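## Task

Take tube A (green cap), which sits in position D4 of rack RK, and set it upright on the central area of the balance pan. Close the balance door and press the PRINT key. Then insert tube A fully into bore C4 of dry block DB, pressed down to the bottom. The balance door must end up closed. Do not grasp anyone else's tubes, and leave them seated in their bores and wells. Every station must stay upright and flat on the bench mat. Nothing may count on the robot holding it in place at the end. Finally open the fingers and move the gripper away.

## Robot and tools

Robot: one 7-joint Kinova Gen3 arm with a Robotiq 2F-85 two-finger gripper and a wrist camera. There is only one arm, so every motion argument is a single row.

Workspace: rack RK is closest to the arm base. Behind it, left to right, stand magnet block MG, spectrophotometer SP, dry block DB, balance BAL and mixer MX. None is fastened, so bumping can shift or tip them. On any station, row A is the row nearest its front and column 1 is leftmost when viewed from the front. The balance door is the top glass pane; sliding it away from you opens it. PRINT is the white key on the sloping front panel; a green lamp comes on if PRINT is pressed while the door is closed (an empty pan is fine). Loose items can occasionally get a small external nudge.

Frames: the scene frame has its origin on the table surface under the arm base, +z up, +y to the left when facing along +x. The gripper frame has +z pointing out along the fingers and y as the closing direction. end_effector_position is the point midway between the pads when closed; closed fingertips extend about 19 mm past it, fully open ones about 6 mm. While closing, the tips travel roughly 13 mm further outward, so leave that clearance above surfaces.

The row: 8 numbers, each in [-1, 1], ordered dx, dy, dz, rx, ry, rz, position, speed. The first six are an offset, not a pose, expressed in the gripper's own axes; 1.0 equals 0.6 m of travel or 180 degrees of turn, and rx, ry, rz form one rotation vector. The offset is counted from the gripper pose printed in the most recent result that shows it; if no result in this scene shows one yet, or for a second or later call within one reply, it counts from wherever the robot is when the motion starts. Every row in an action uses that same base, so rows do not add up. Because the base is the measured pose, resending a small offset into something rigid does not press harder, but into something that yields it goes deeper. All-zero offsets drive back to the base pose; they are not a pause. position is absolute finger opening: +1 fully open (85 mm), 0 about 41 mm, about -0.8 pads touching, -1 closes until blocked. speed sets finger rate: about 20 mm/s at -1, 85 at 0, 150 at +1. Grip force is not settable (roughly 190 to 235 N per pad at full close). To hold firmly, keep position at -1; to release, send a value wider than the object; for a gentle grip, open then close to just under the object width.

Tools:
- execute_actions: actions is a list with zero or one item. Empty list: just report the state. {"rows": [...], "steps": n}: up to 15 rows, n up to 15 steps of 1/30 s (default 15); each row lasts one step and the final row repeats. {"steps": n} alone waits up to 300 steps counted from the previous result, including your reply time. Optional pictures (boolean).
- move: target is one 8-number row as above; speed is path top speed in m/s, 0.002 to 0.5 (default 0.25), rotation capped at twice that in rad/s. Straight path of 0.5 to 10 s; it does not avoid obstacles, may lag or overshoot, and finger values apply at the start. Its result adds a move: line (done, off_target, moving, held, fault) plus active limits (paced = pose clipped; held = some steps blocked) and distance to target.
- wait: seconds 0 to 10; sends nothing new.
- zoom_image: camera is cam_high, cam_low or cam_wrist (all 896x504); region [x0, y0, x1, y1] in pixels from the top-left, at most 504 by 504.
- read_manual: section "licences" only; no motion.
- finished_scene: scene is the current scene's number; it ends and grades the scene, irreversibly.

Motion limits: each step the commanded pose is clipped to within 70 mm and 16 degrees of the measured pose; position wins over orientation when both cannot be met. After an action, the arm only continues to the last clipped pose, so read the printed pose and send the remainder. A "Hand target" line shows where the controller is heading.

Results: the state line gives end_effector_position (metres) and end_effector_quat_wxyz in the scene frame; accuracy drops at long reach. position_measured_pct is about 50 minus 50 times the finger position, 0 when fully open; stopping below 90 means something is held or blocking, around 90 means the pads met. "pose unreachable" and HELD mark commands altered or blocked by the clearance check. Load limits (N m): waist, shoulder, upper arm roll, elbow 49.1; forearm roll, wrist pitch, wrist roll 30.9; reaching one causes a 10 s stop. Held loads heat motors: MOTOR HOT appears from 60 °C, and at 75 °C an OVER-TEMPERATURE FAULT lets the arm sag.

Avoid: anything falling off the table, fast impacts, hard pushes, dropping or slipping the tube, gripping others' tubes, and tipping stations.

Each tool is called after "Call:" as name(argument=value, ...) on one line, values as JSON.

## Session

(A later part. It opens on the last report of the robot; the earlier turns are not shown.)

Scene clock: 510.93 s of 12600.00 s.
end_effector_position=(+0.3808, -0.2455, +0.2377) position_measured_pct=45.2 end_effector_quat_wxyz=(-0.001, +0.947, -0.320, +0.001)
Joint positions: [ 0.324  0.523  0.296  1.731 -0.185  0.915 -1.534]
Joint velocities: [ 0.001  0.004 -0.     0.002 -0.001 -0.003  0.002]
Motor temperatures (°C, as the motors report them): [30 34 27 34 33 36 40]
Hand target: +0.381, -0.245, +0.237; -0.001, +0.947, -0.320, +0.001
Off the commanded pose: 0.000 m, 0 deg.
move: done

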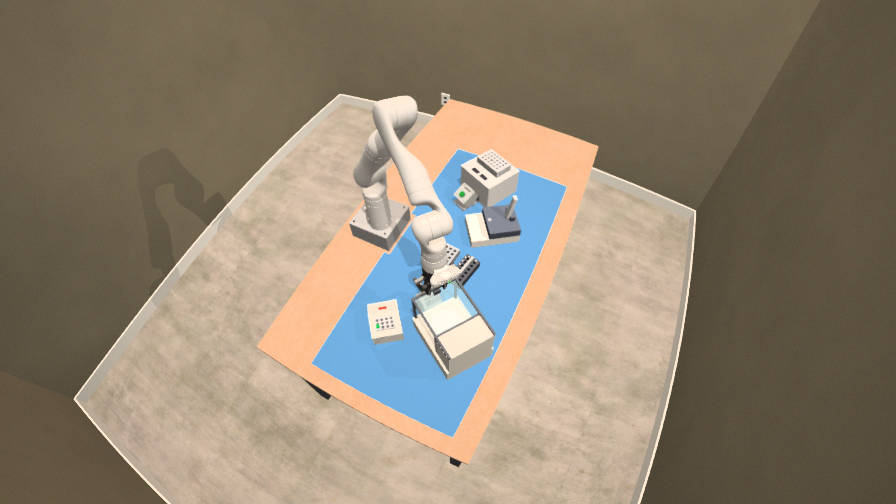

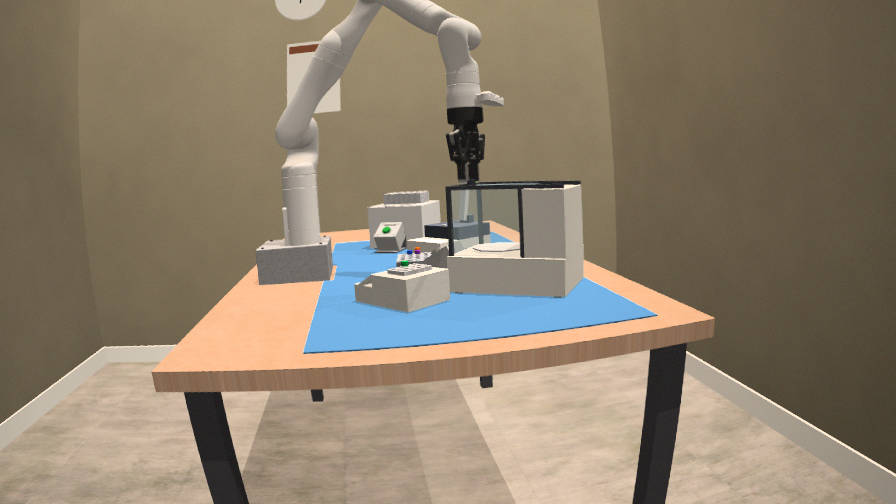

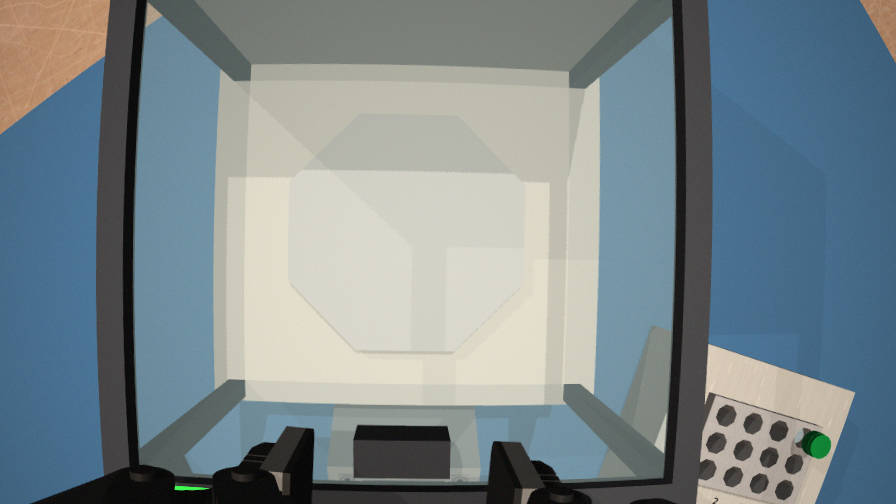

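Call:
move(target=[0,0,0.004,0,0,0,0.1,0.5], speed=0.03)

Call:
move(target=[0,0,0,0,0,0,-0.38,0])

Call:
move(target=[0.19,-0.0135,0,0,0,0,-0.38,0], speed=0.06)

Call:
move(target=[0,0,0,0,0,0,0.1,0.5])

Call:
move(target=[0,0,-0.07,0,0,0,-0.3,0.5], speed=0.1)

Scene clock: 521.80 s of 12600.00 s.
end_effector_position=(+0.3808, -0.2455, +0.2353) position_measured_pct=45.2 end_effector_quat_wxyz=(-0.001, +0.947, -0.320, +0.001)
Joint positions: [ 0.325  0.526  0.295  1.734 -0.187  0.909 -1.532]
Joint velocities: [ 0.     0.001 -0.001  0.002 -0.001 -0.001  0.   ]
Motor temperatures (°C, as the motors report them): [30 34 27 34 33 36 40]
Hand target: +0.381, -0.245, +0.235; -0.001, +0.947, -0.320, +0.001
Off the commanded pose: 0.000 m, 0 deg.
move: done

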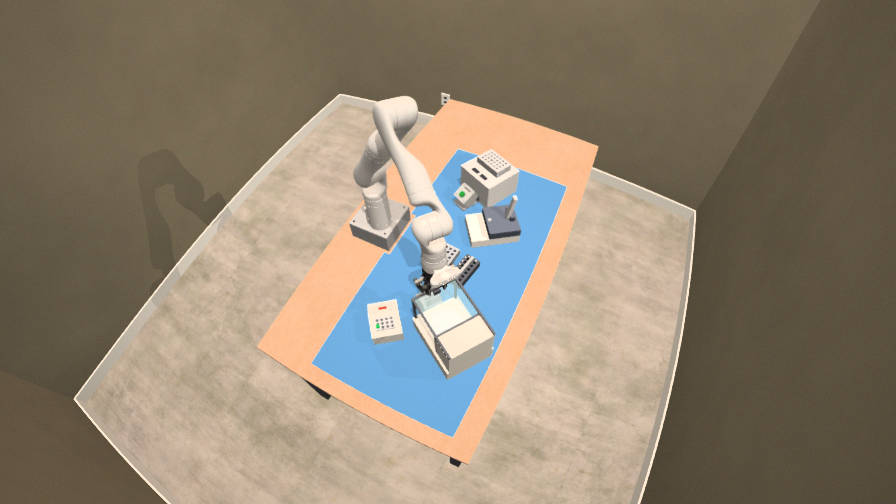

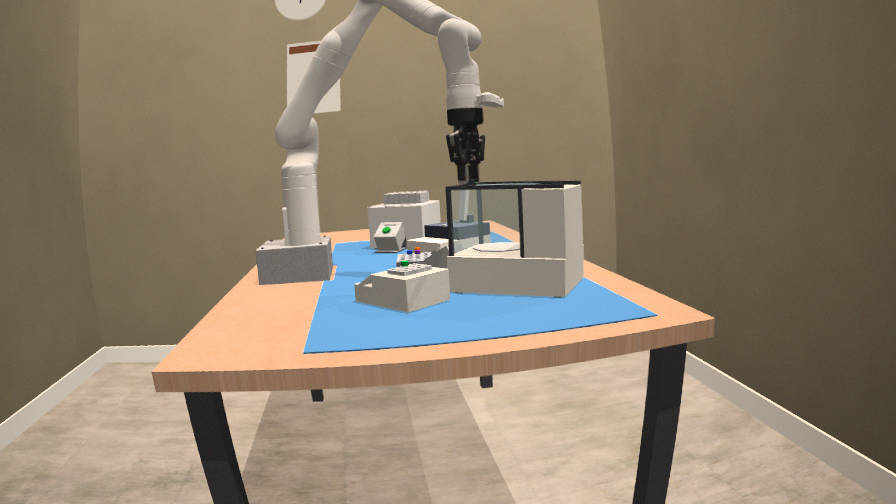

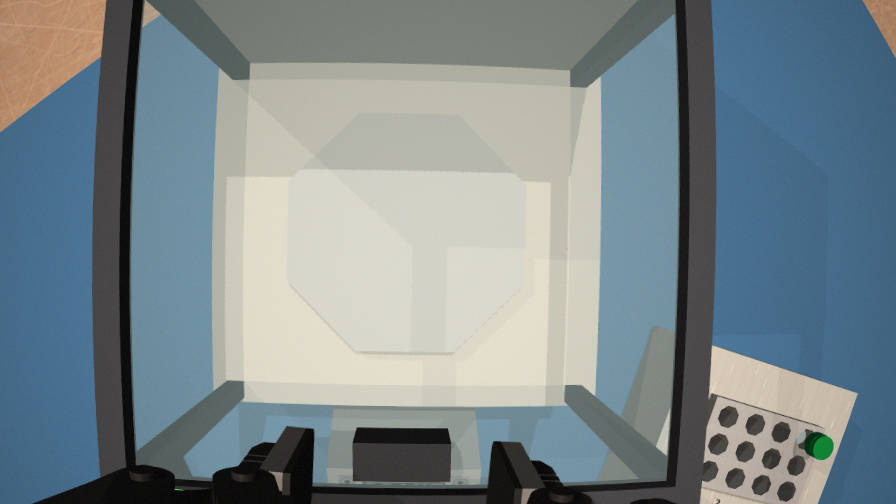

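Scene clock: 522.33 s of 12600.00 s.
end_effector_position=(+0.3808, -0.2454, +0.2354) position_measured_pct=67.5 end_effector_quat_wxyz=(-0.001, +0.947, -0.320, +0.001)
Joint positions: [ 0.325  0.526  0.294  1.734 -0.187  0.909 -1.532]
Joint velocities: [-0.     0.    -0.    -0.     0.     0.001  0.001]
Motor temperatures (°C, as the motors report them): [30 34 27 34 33 36 40]
Hand target: +0.381, -0.245, +0.235; -0.001, +0.947, -0.320, +0.001
Off the commanded pose: 0.000 m, 0 deg.
move: done

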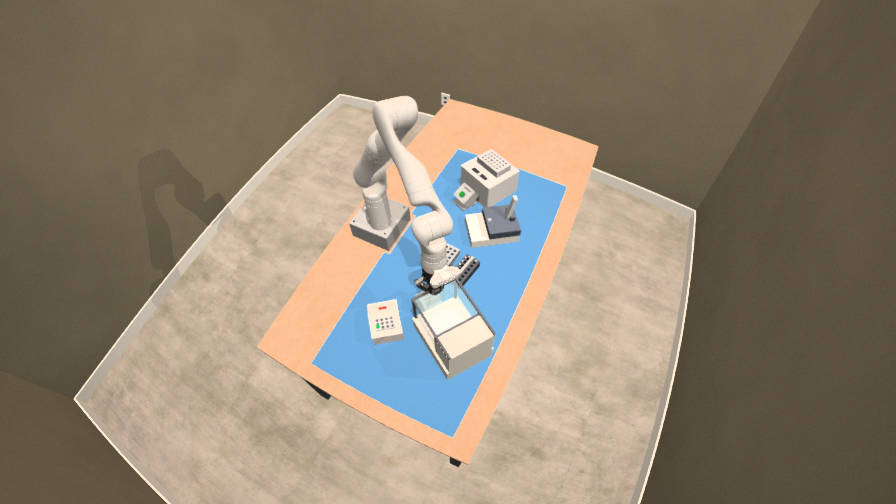

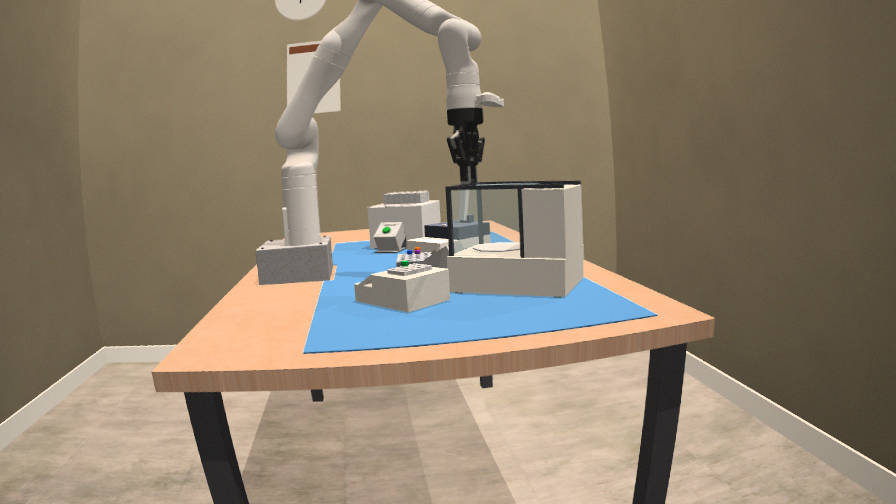

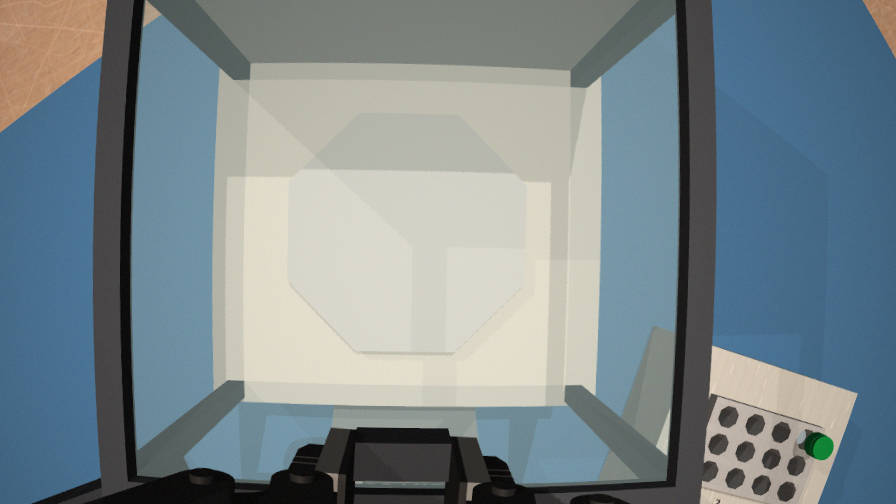

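Scene clock: 524.60 s of 12600.00 s.
end_effector_position=(+0.4757, -0.3083, +0.2359) position_measured_pct=67.5 end_effector_quat_wxyz=(-0.000, +0.947, -0.320, +0.001)
Joint positions: [ 0.388  0.758  0.285  1.288 -0.215  1.127 -1.538]
Joint velocities: [ 0.002  0.004 -0.001 -0.005 -0.001  0.005 -0.001]
Motor temperatures (°C, as the motors report them): [30 34 27 34 33 36 40]
Hand target: +0.477, -0.308, +0.236; -0.001, +0.947, -0.320, +0.001
Off the commanded pose: 0.001 m, 0 deg.
move: done

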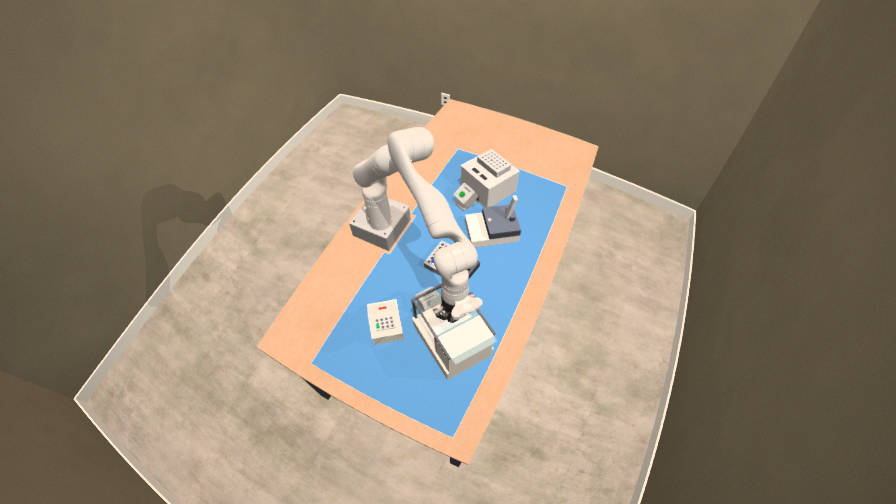

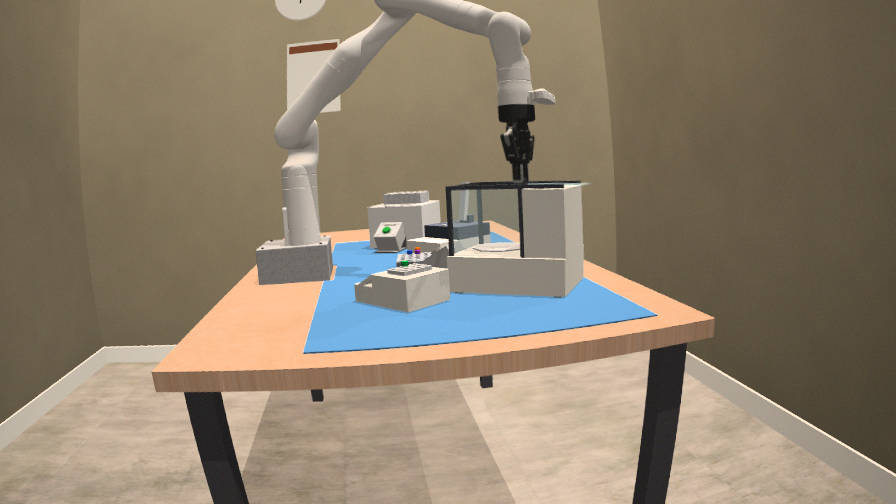

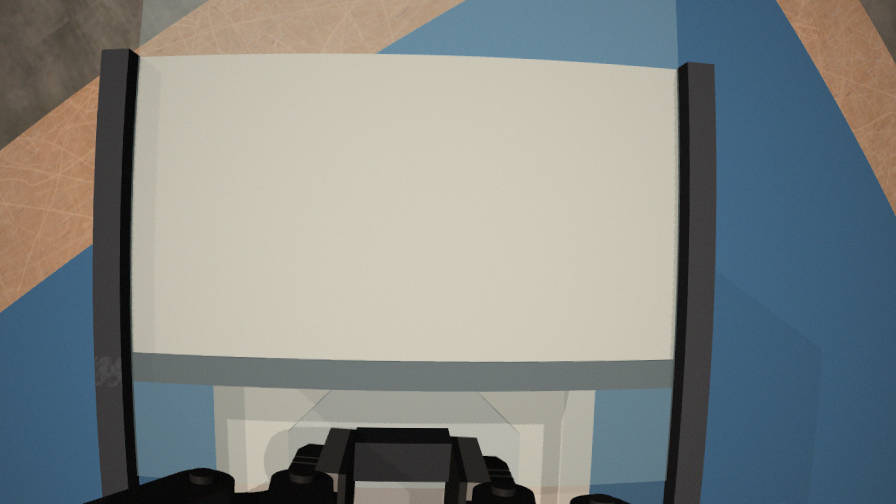

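Scene clock: 525.17 s of 12600.00 s.
end_effector_position=(+0.4757, -0.3083, +0.2359) position_measured_pct=45.2 end_effector_quat_wxyz=(-0.000, +0.947, -0.320, +0.001)
Joint positions: [ 0.388  0.758  0.285  1.288 -0.215  1.127 -1.538]
Joint velocities: [-0.     0.     0.001  0.001  0.001  0.    -0.001]
Motor temperatures (°C, as the motors report them): [30 34 27 34 33 36 40]
Hand target: +0.476, -0.308, +0.236; -0.000, +0.947, -0.320, +0.001
Off the commanded pose: 0.000 m, 0 deg.
move: done

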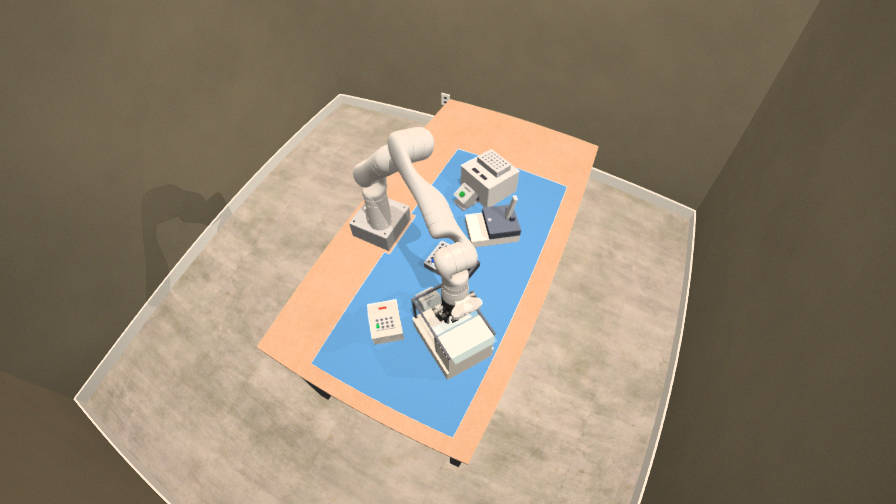

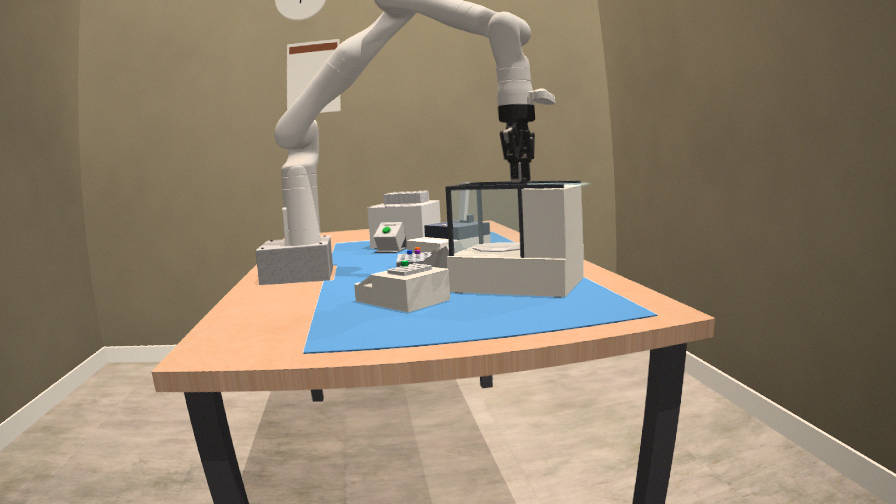

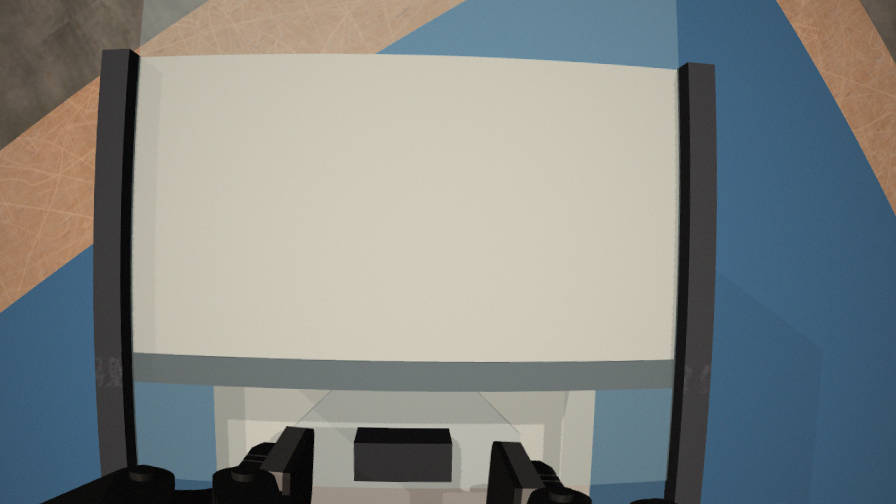

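Scene clock: 526.00 s of 12600.00 s.
end_effector_position=(+0.4756, -0.3082, +0.2778) position_measured_pct=65.1 end_effector_quat_wxyz=(-0.000, +0.947, -0.320, +0.001)
Joint positions: [ 0.386  0.717  0.296  1.224 -0.204  1.231 -1.549]
Joint velocities: [-0.    -0.001  0.001 -0.002  0.001  0.001  0.   ]
Motor temperatures (°C, as the motors report them): [30 34 27 34 33 36 40]
Hand target: +0.476, -0.308, +0.278; -0.000, +0.947, -0.320, +0.001
Off the commanded pose: 0.000 m, 0 deg.
move: done

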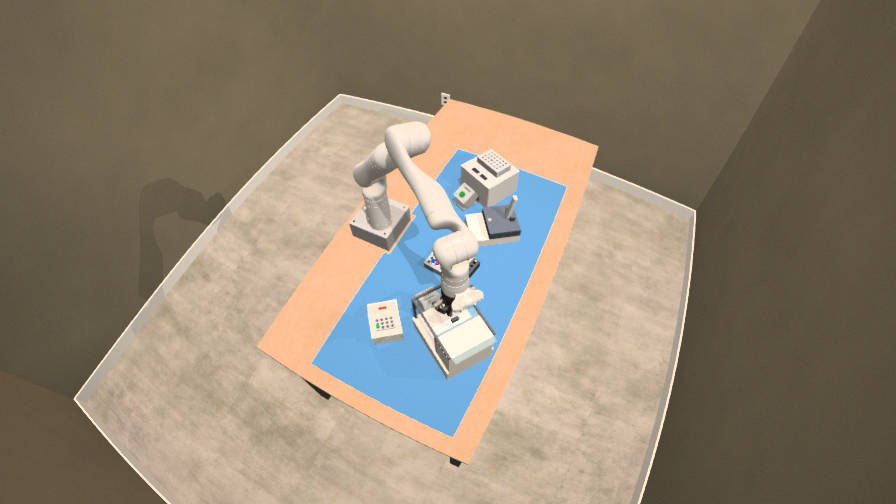

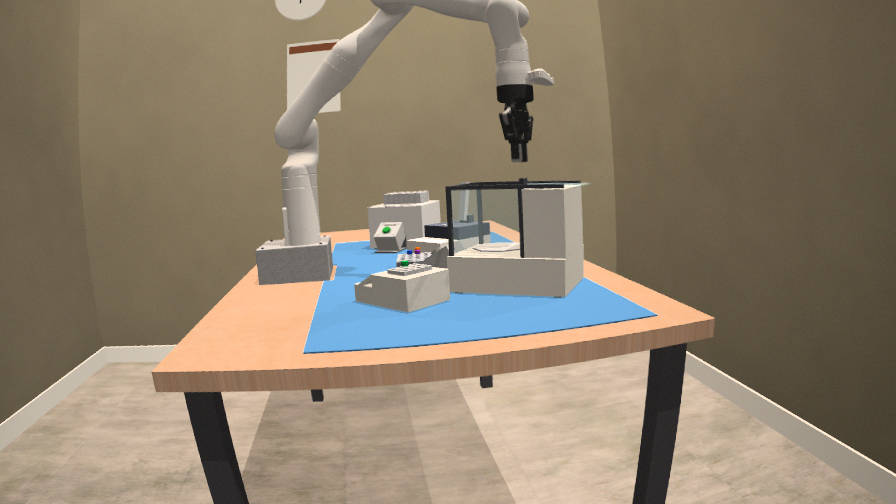

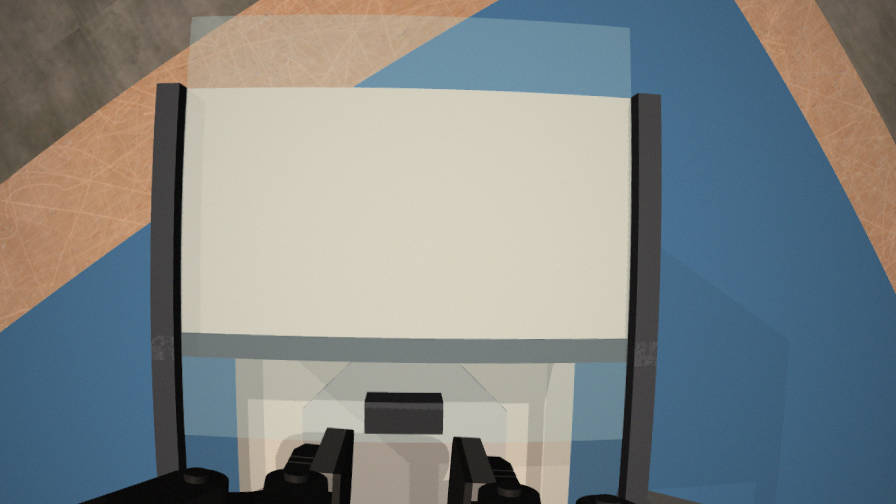

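Call:
execute_actions(actions=[])

Scene clock: 547.63 s of 12600.00 s.
end_effector_position=(+0.4756, -0.3082, +0.2779) position_measured_pct=65.1 end_effector_quat_wxyz=(-0.000, +0.947, -0.320, +0.001)
Joint positions: [ 0.386  0.717  0.296  1.224 -0.204  1.231 -1.549]
Joint velocities: [ 0.    -0.    -0.001 -0.     0.    -0.001  0.   ]
Motor temperatures (°C, as the motors report them): [30 35 27 34 33 36 40]
Hand target: +0.476, -0.308, +0.278; -0.000, +0.947, -0.320, +0.001
Off the commanded pose: 0.000 m, 0 deg.
Steps of this call (steps 1 to 649: nothing new was sent). Readings (end_effector_position | what the end effector reports):
1: (+0.4756, -0.3082, +0.2778) | position_measured_pct=65.1
2: (+0.4756, -0.3082, +0.2779) | position_measured_pct=65.1
4: (+0.4756, -0.3082, +0.2779) | position_measured_pct=65.1
8: (+0.4756, -0.3082, +0.2779) | position_measured_pct=65.1
649: the state above

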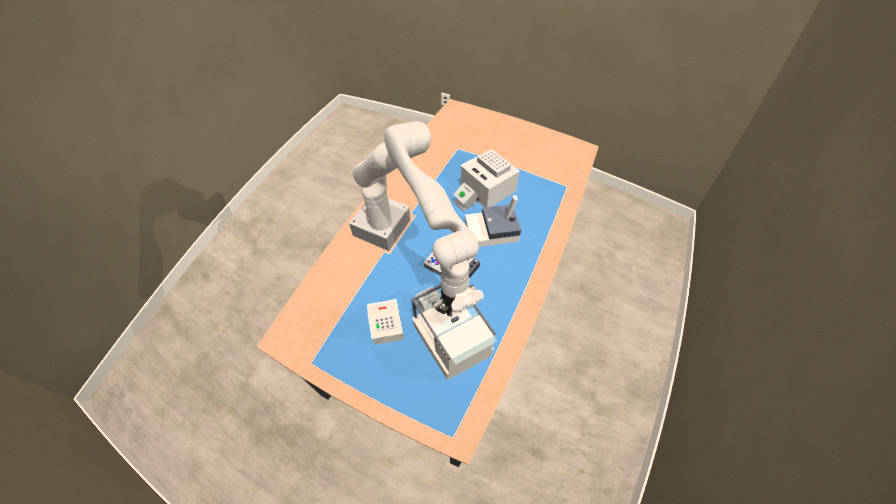

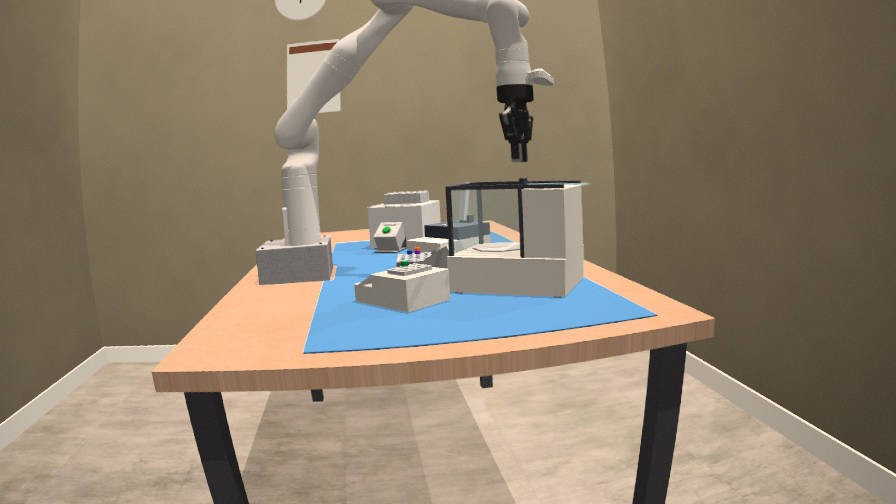

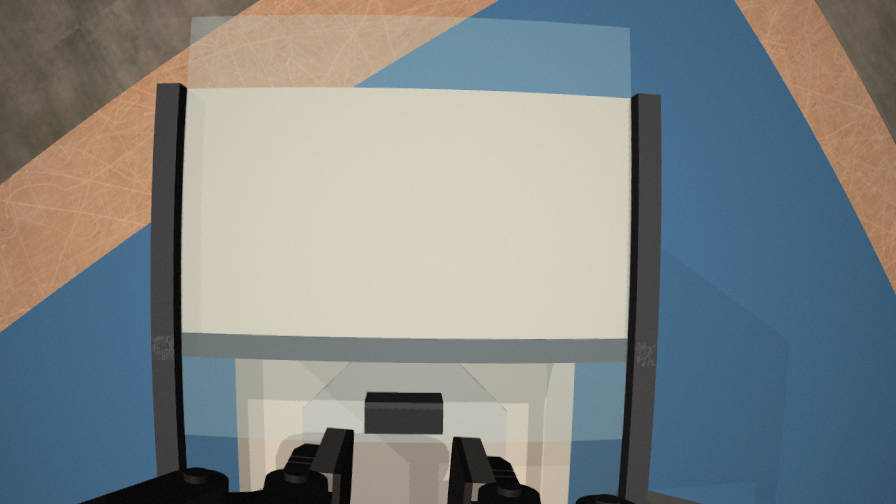

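Call:
move(target=[-0.238,0.370,0,0,0,0,-0.3,0.5], speed=0.3)

Call:
move(target=[0,0,0.22,0,0,0,-0.3,0.5], speed=0.2)

Scene clock: 553.83 s of 12600.00 s.
end_effector_position=(+0.2284, -0.3984, +0.2773) position_measured_pct=65.1 end_effector_quat_wxyz=(-0.001, +0.947, -0.320, +0.001)
Joint positions: [ 0.767  0.485  0.35   1.652 -0.186  1.039 -1.055]
Joint velocities: [ 0.005 -0.001  0.001  0.001 -0.002  0.     0.002]
Motor temperatures (°C, as the motors report them): [30 35 27 34 33 36 40]
Hand target: +0.228, -0.399, +0.277; -0.001, +0.947, -0.320, +0.001
Off the commanded pose: 0.001 m, 0 deg.
move: done

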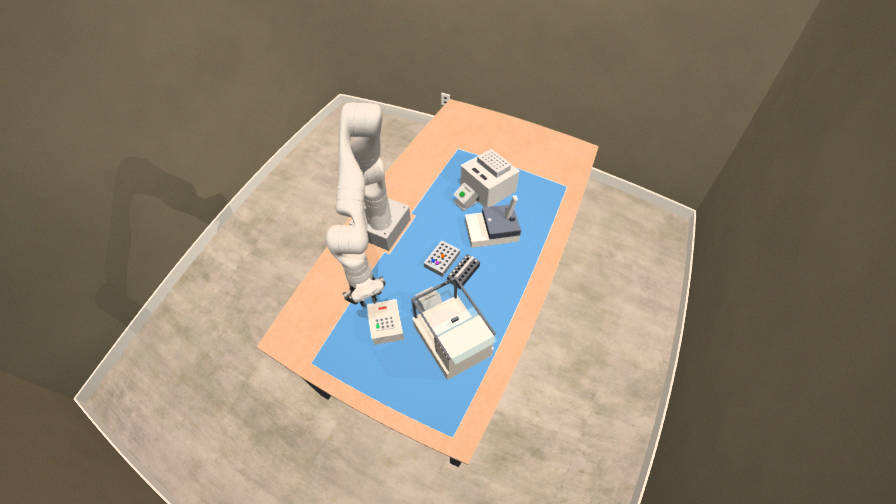

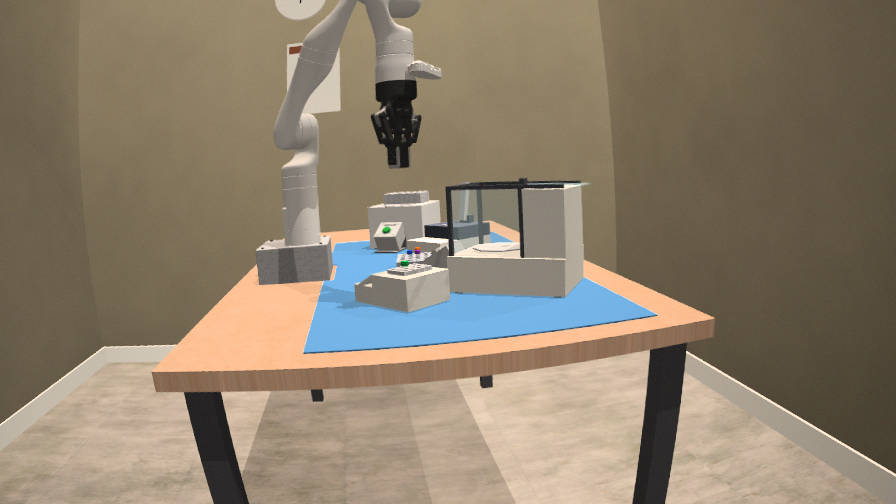

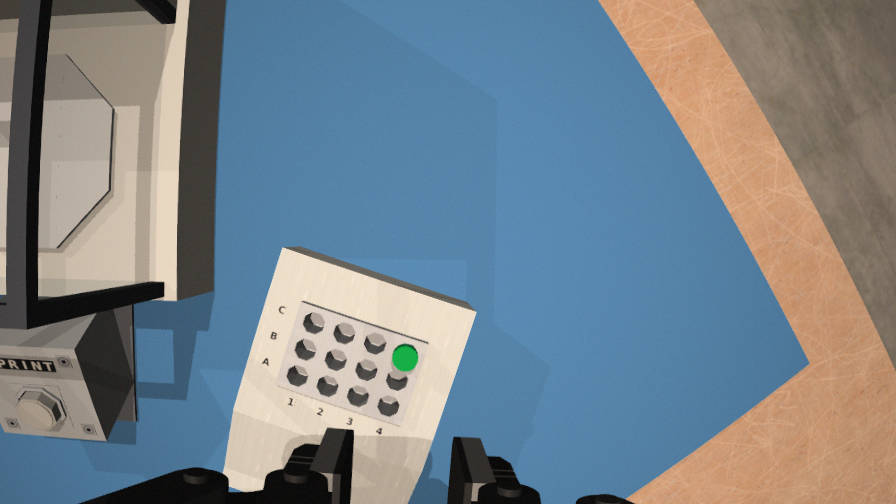

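Scene clock: 555.03 s of 12600.00 s.
end_effector_position=(+0.2288, -0.3987, +0.1457) position_measured_pct=65.1 end_effector_quat_wxyz=(-0.000, +0.947, -0.320, +0.001)
Joint positions: [ 0.819  0.693  0.278  1.799 -0.279  0.688 -0.977]
Joint velocities: [ 0.002  0.005 -0.001 -0.     0.001 -0.004  0.001]
Motor temperatures (°C, as the motors report them): [30 35 27 34 33 36 40]
Hand target: +0.229, -0.399, +0.146; -0.000, +0.947, -0.320, +0.001
Off the commanded pose: 0.001 m, 0 deg.
move: done

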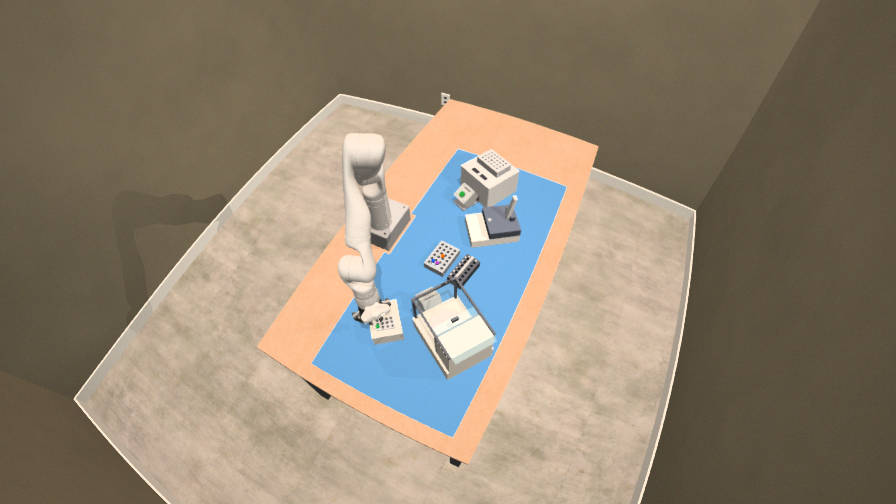

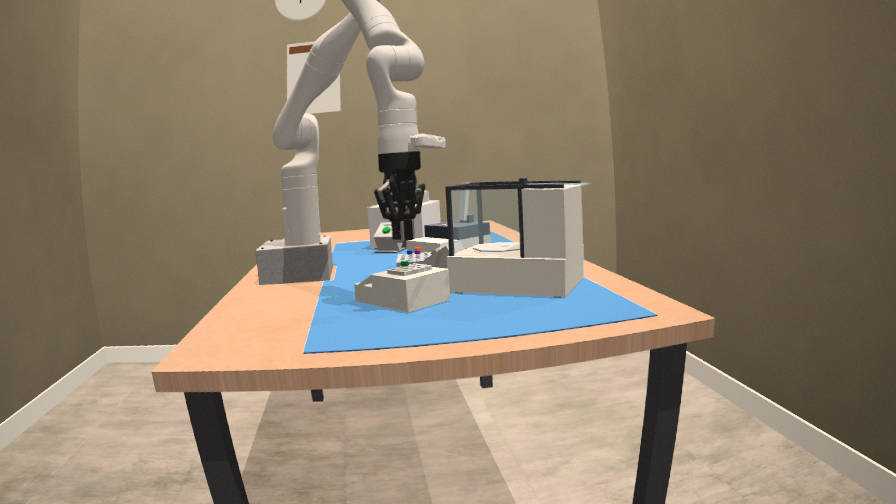

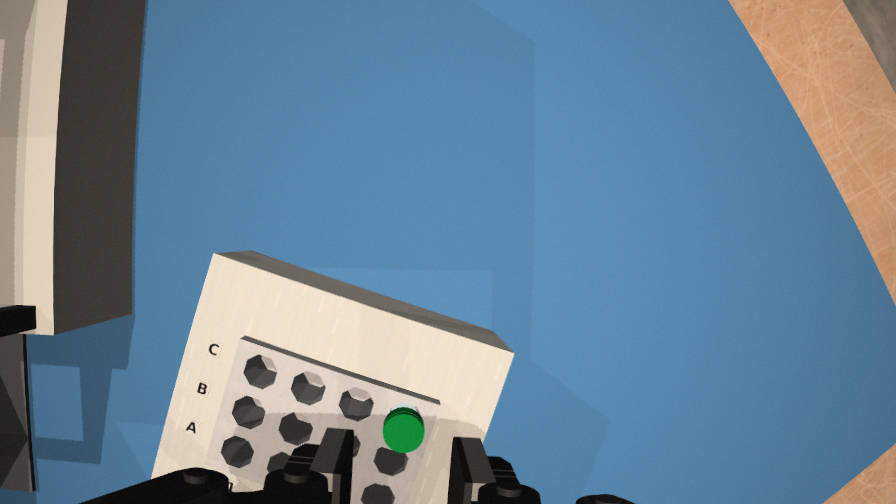

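Call:
move(target=[-0.0042,0,0.0668,0,0,0,-0.3,0.5], speed=0.05)

Call:
execute_actions(actions=[{"rows":[[0,0,0,0,0,0,-0.68,-0.3]],"steps":15}])

Scene clock: 560.73 s of 12600.00 s.
end_effector_position=(+0.2270, -0.3974, +0.1059) position_measured_pct=65.1 end_effector_quat_wxyz=(-0.000, +0.947, -0.320, +0.001)
Joint positions: [ 0.843  0.767  0.244  1.826 -0.307  0.586 -0.951]
Joint velocities: [ 0.002  0.004 -0.002 -0.002 -0.001 -0.002  0.001]
Motor temperatures (°C, as the motors report them): [30 35 27 34 33 36 40]
Hand target: +0.227, -0.397, +0.106; -0.000, +0.947, -0.320, +0.001
Off the commanded pose: 0.000 m, 0 deg.
move: done

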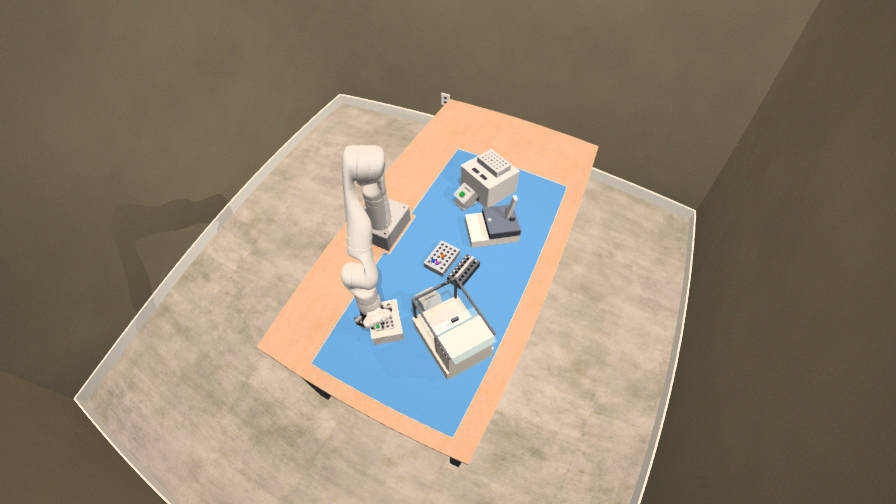

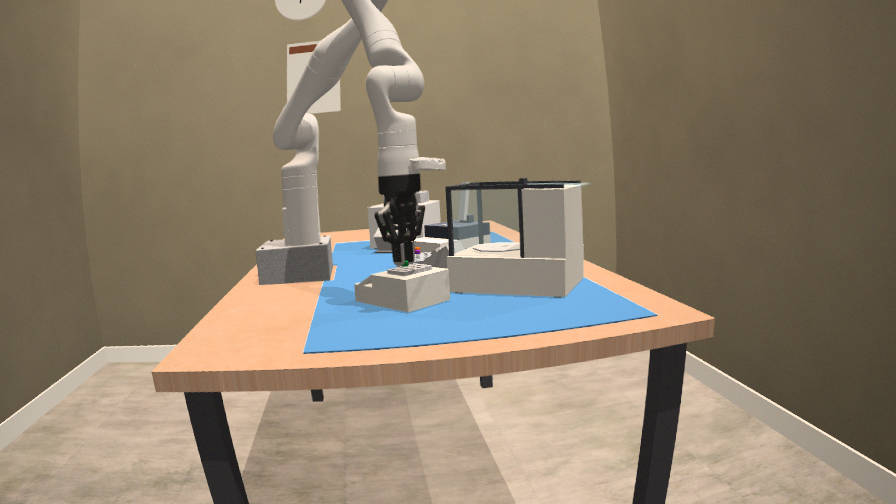

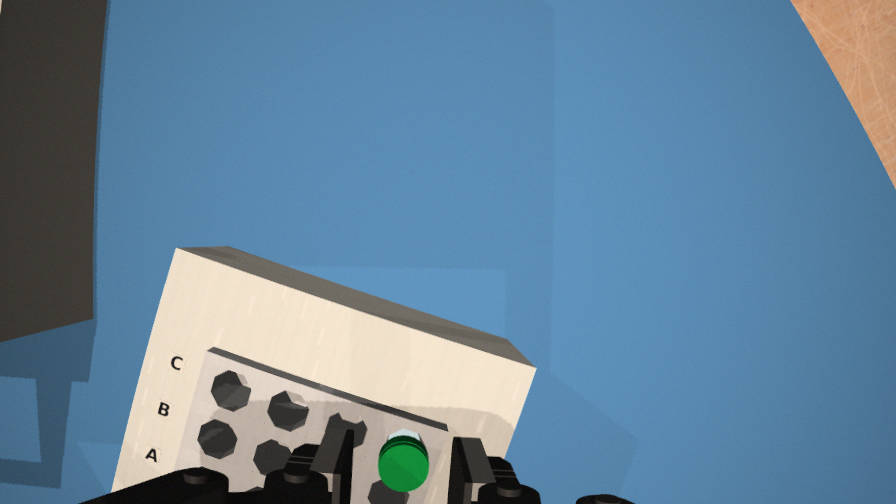

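Scene clock: 561.23 s of 12600.00 s.
end_effector_position=(+0.2271, -0.3974, +0.1060) position_measured_pct=81.7 end_effector_quat_wxyz=(-0.000, +0.947, -0.320, +0.001)
Joint positions: [ 0.843  0.767  0.244  1.826 -0.307  0.586 -0.951]
Joint velocities: [-0.    -0.    -0.001  0.001 -0.002  0.    -0.   ]
Motor temperatures (°C, as the motors report them): [30 35 27 34 33 36 40]
Hand target: +0.227, -0.397, +0.106; -0.000, +0.947, -0.320, +0.001
Off the commanded pose: 0.000 m, 0 deg.
Steps of this call (steps 1 to 15: all 15 steps of this action). Readings (end_effector_position | what the end effector reports):
1: (+0.2270, -0.3974, +0.1059) | position_measured_pct=65.1
2: (+0.2270, -0.3974, +0.1059) | position_measured_pct=65.5
4: (+0.2270, -0.3974, +0.1059) | position_measured_pct=68.7
8: (+0.2270, -0.3974, +0.1059) | position_measured_pct=77.0
15: the state above

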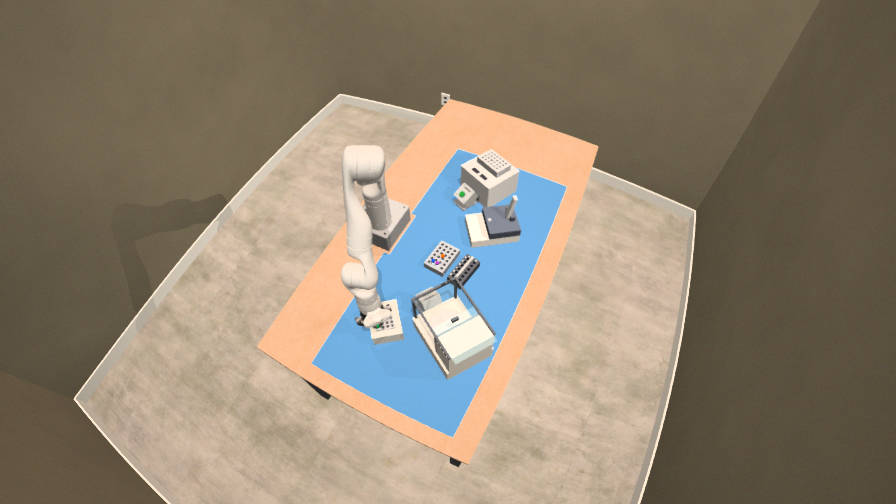

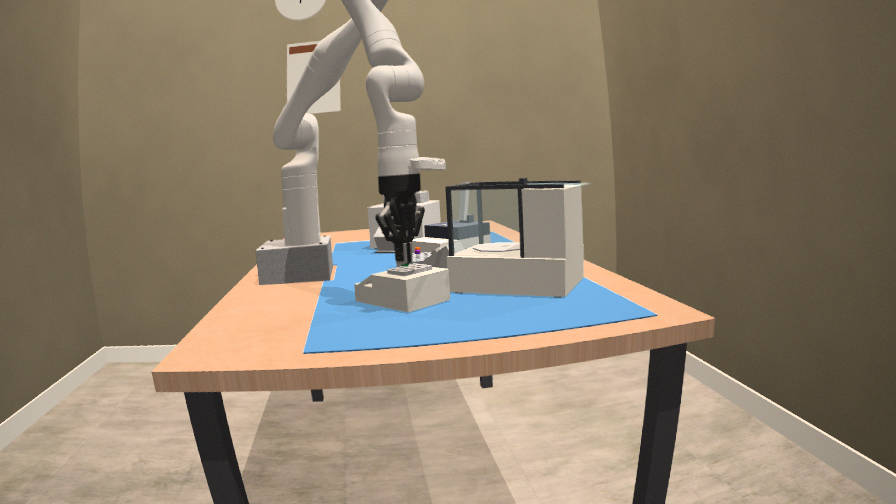

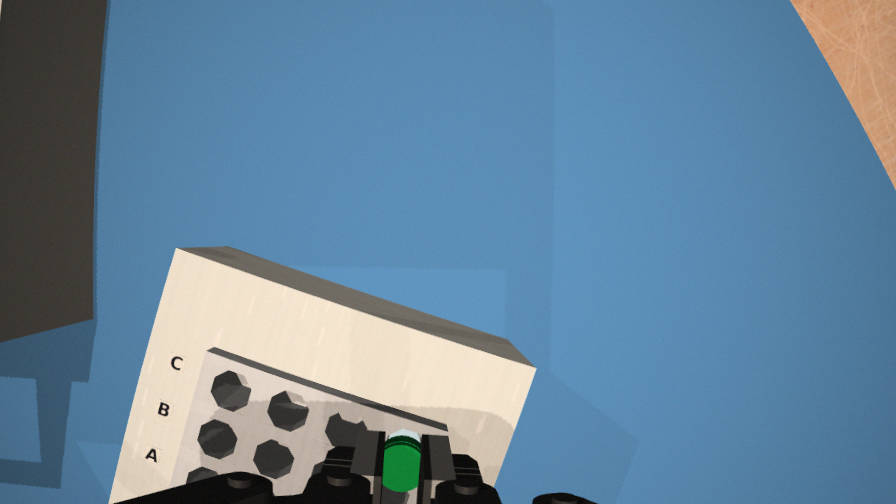

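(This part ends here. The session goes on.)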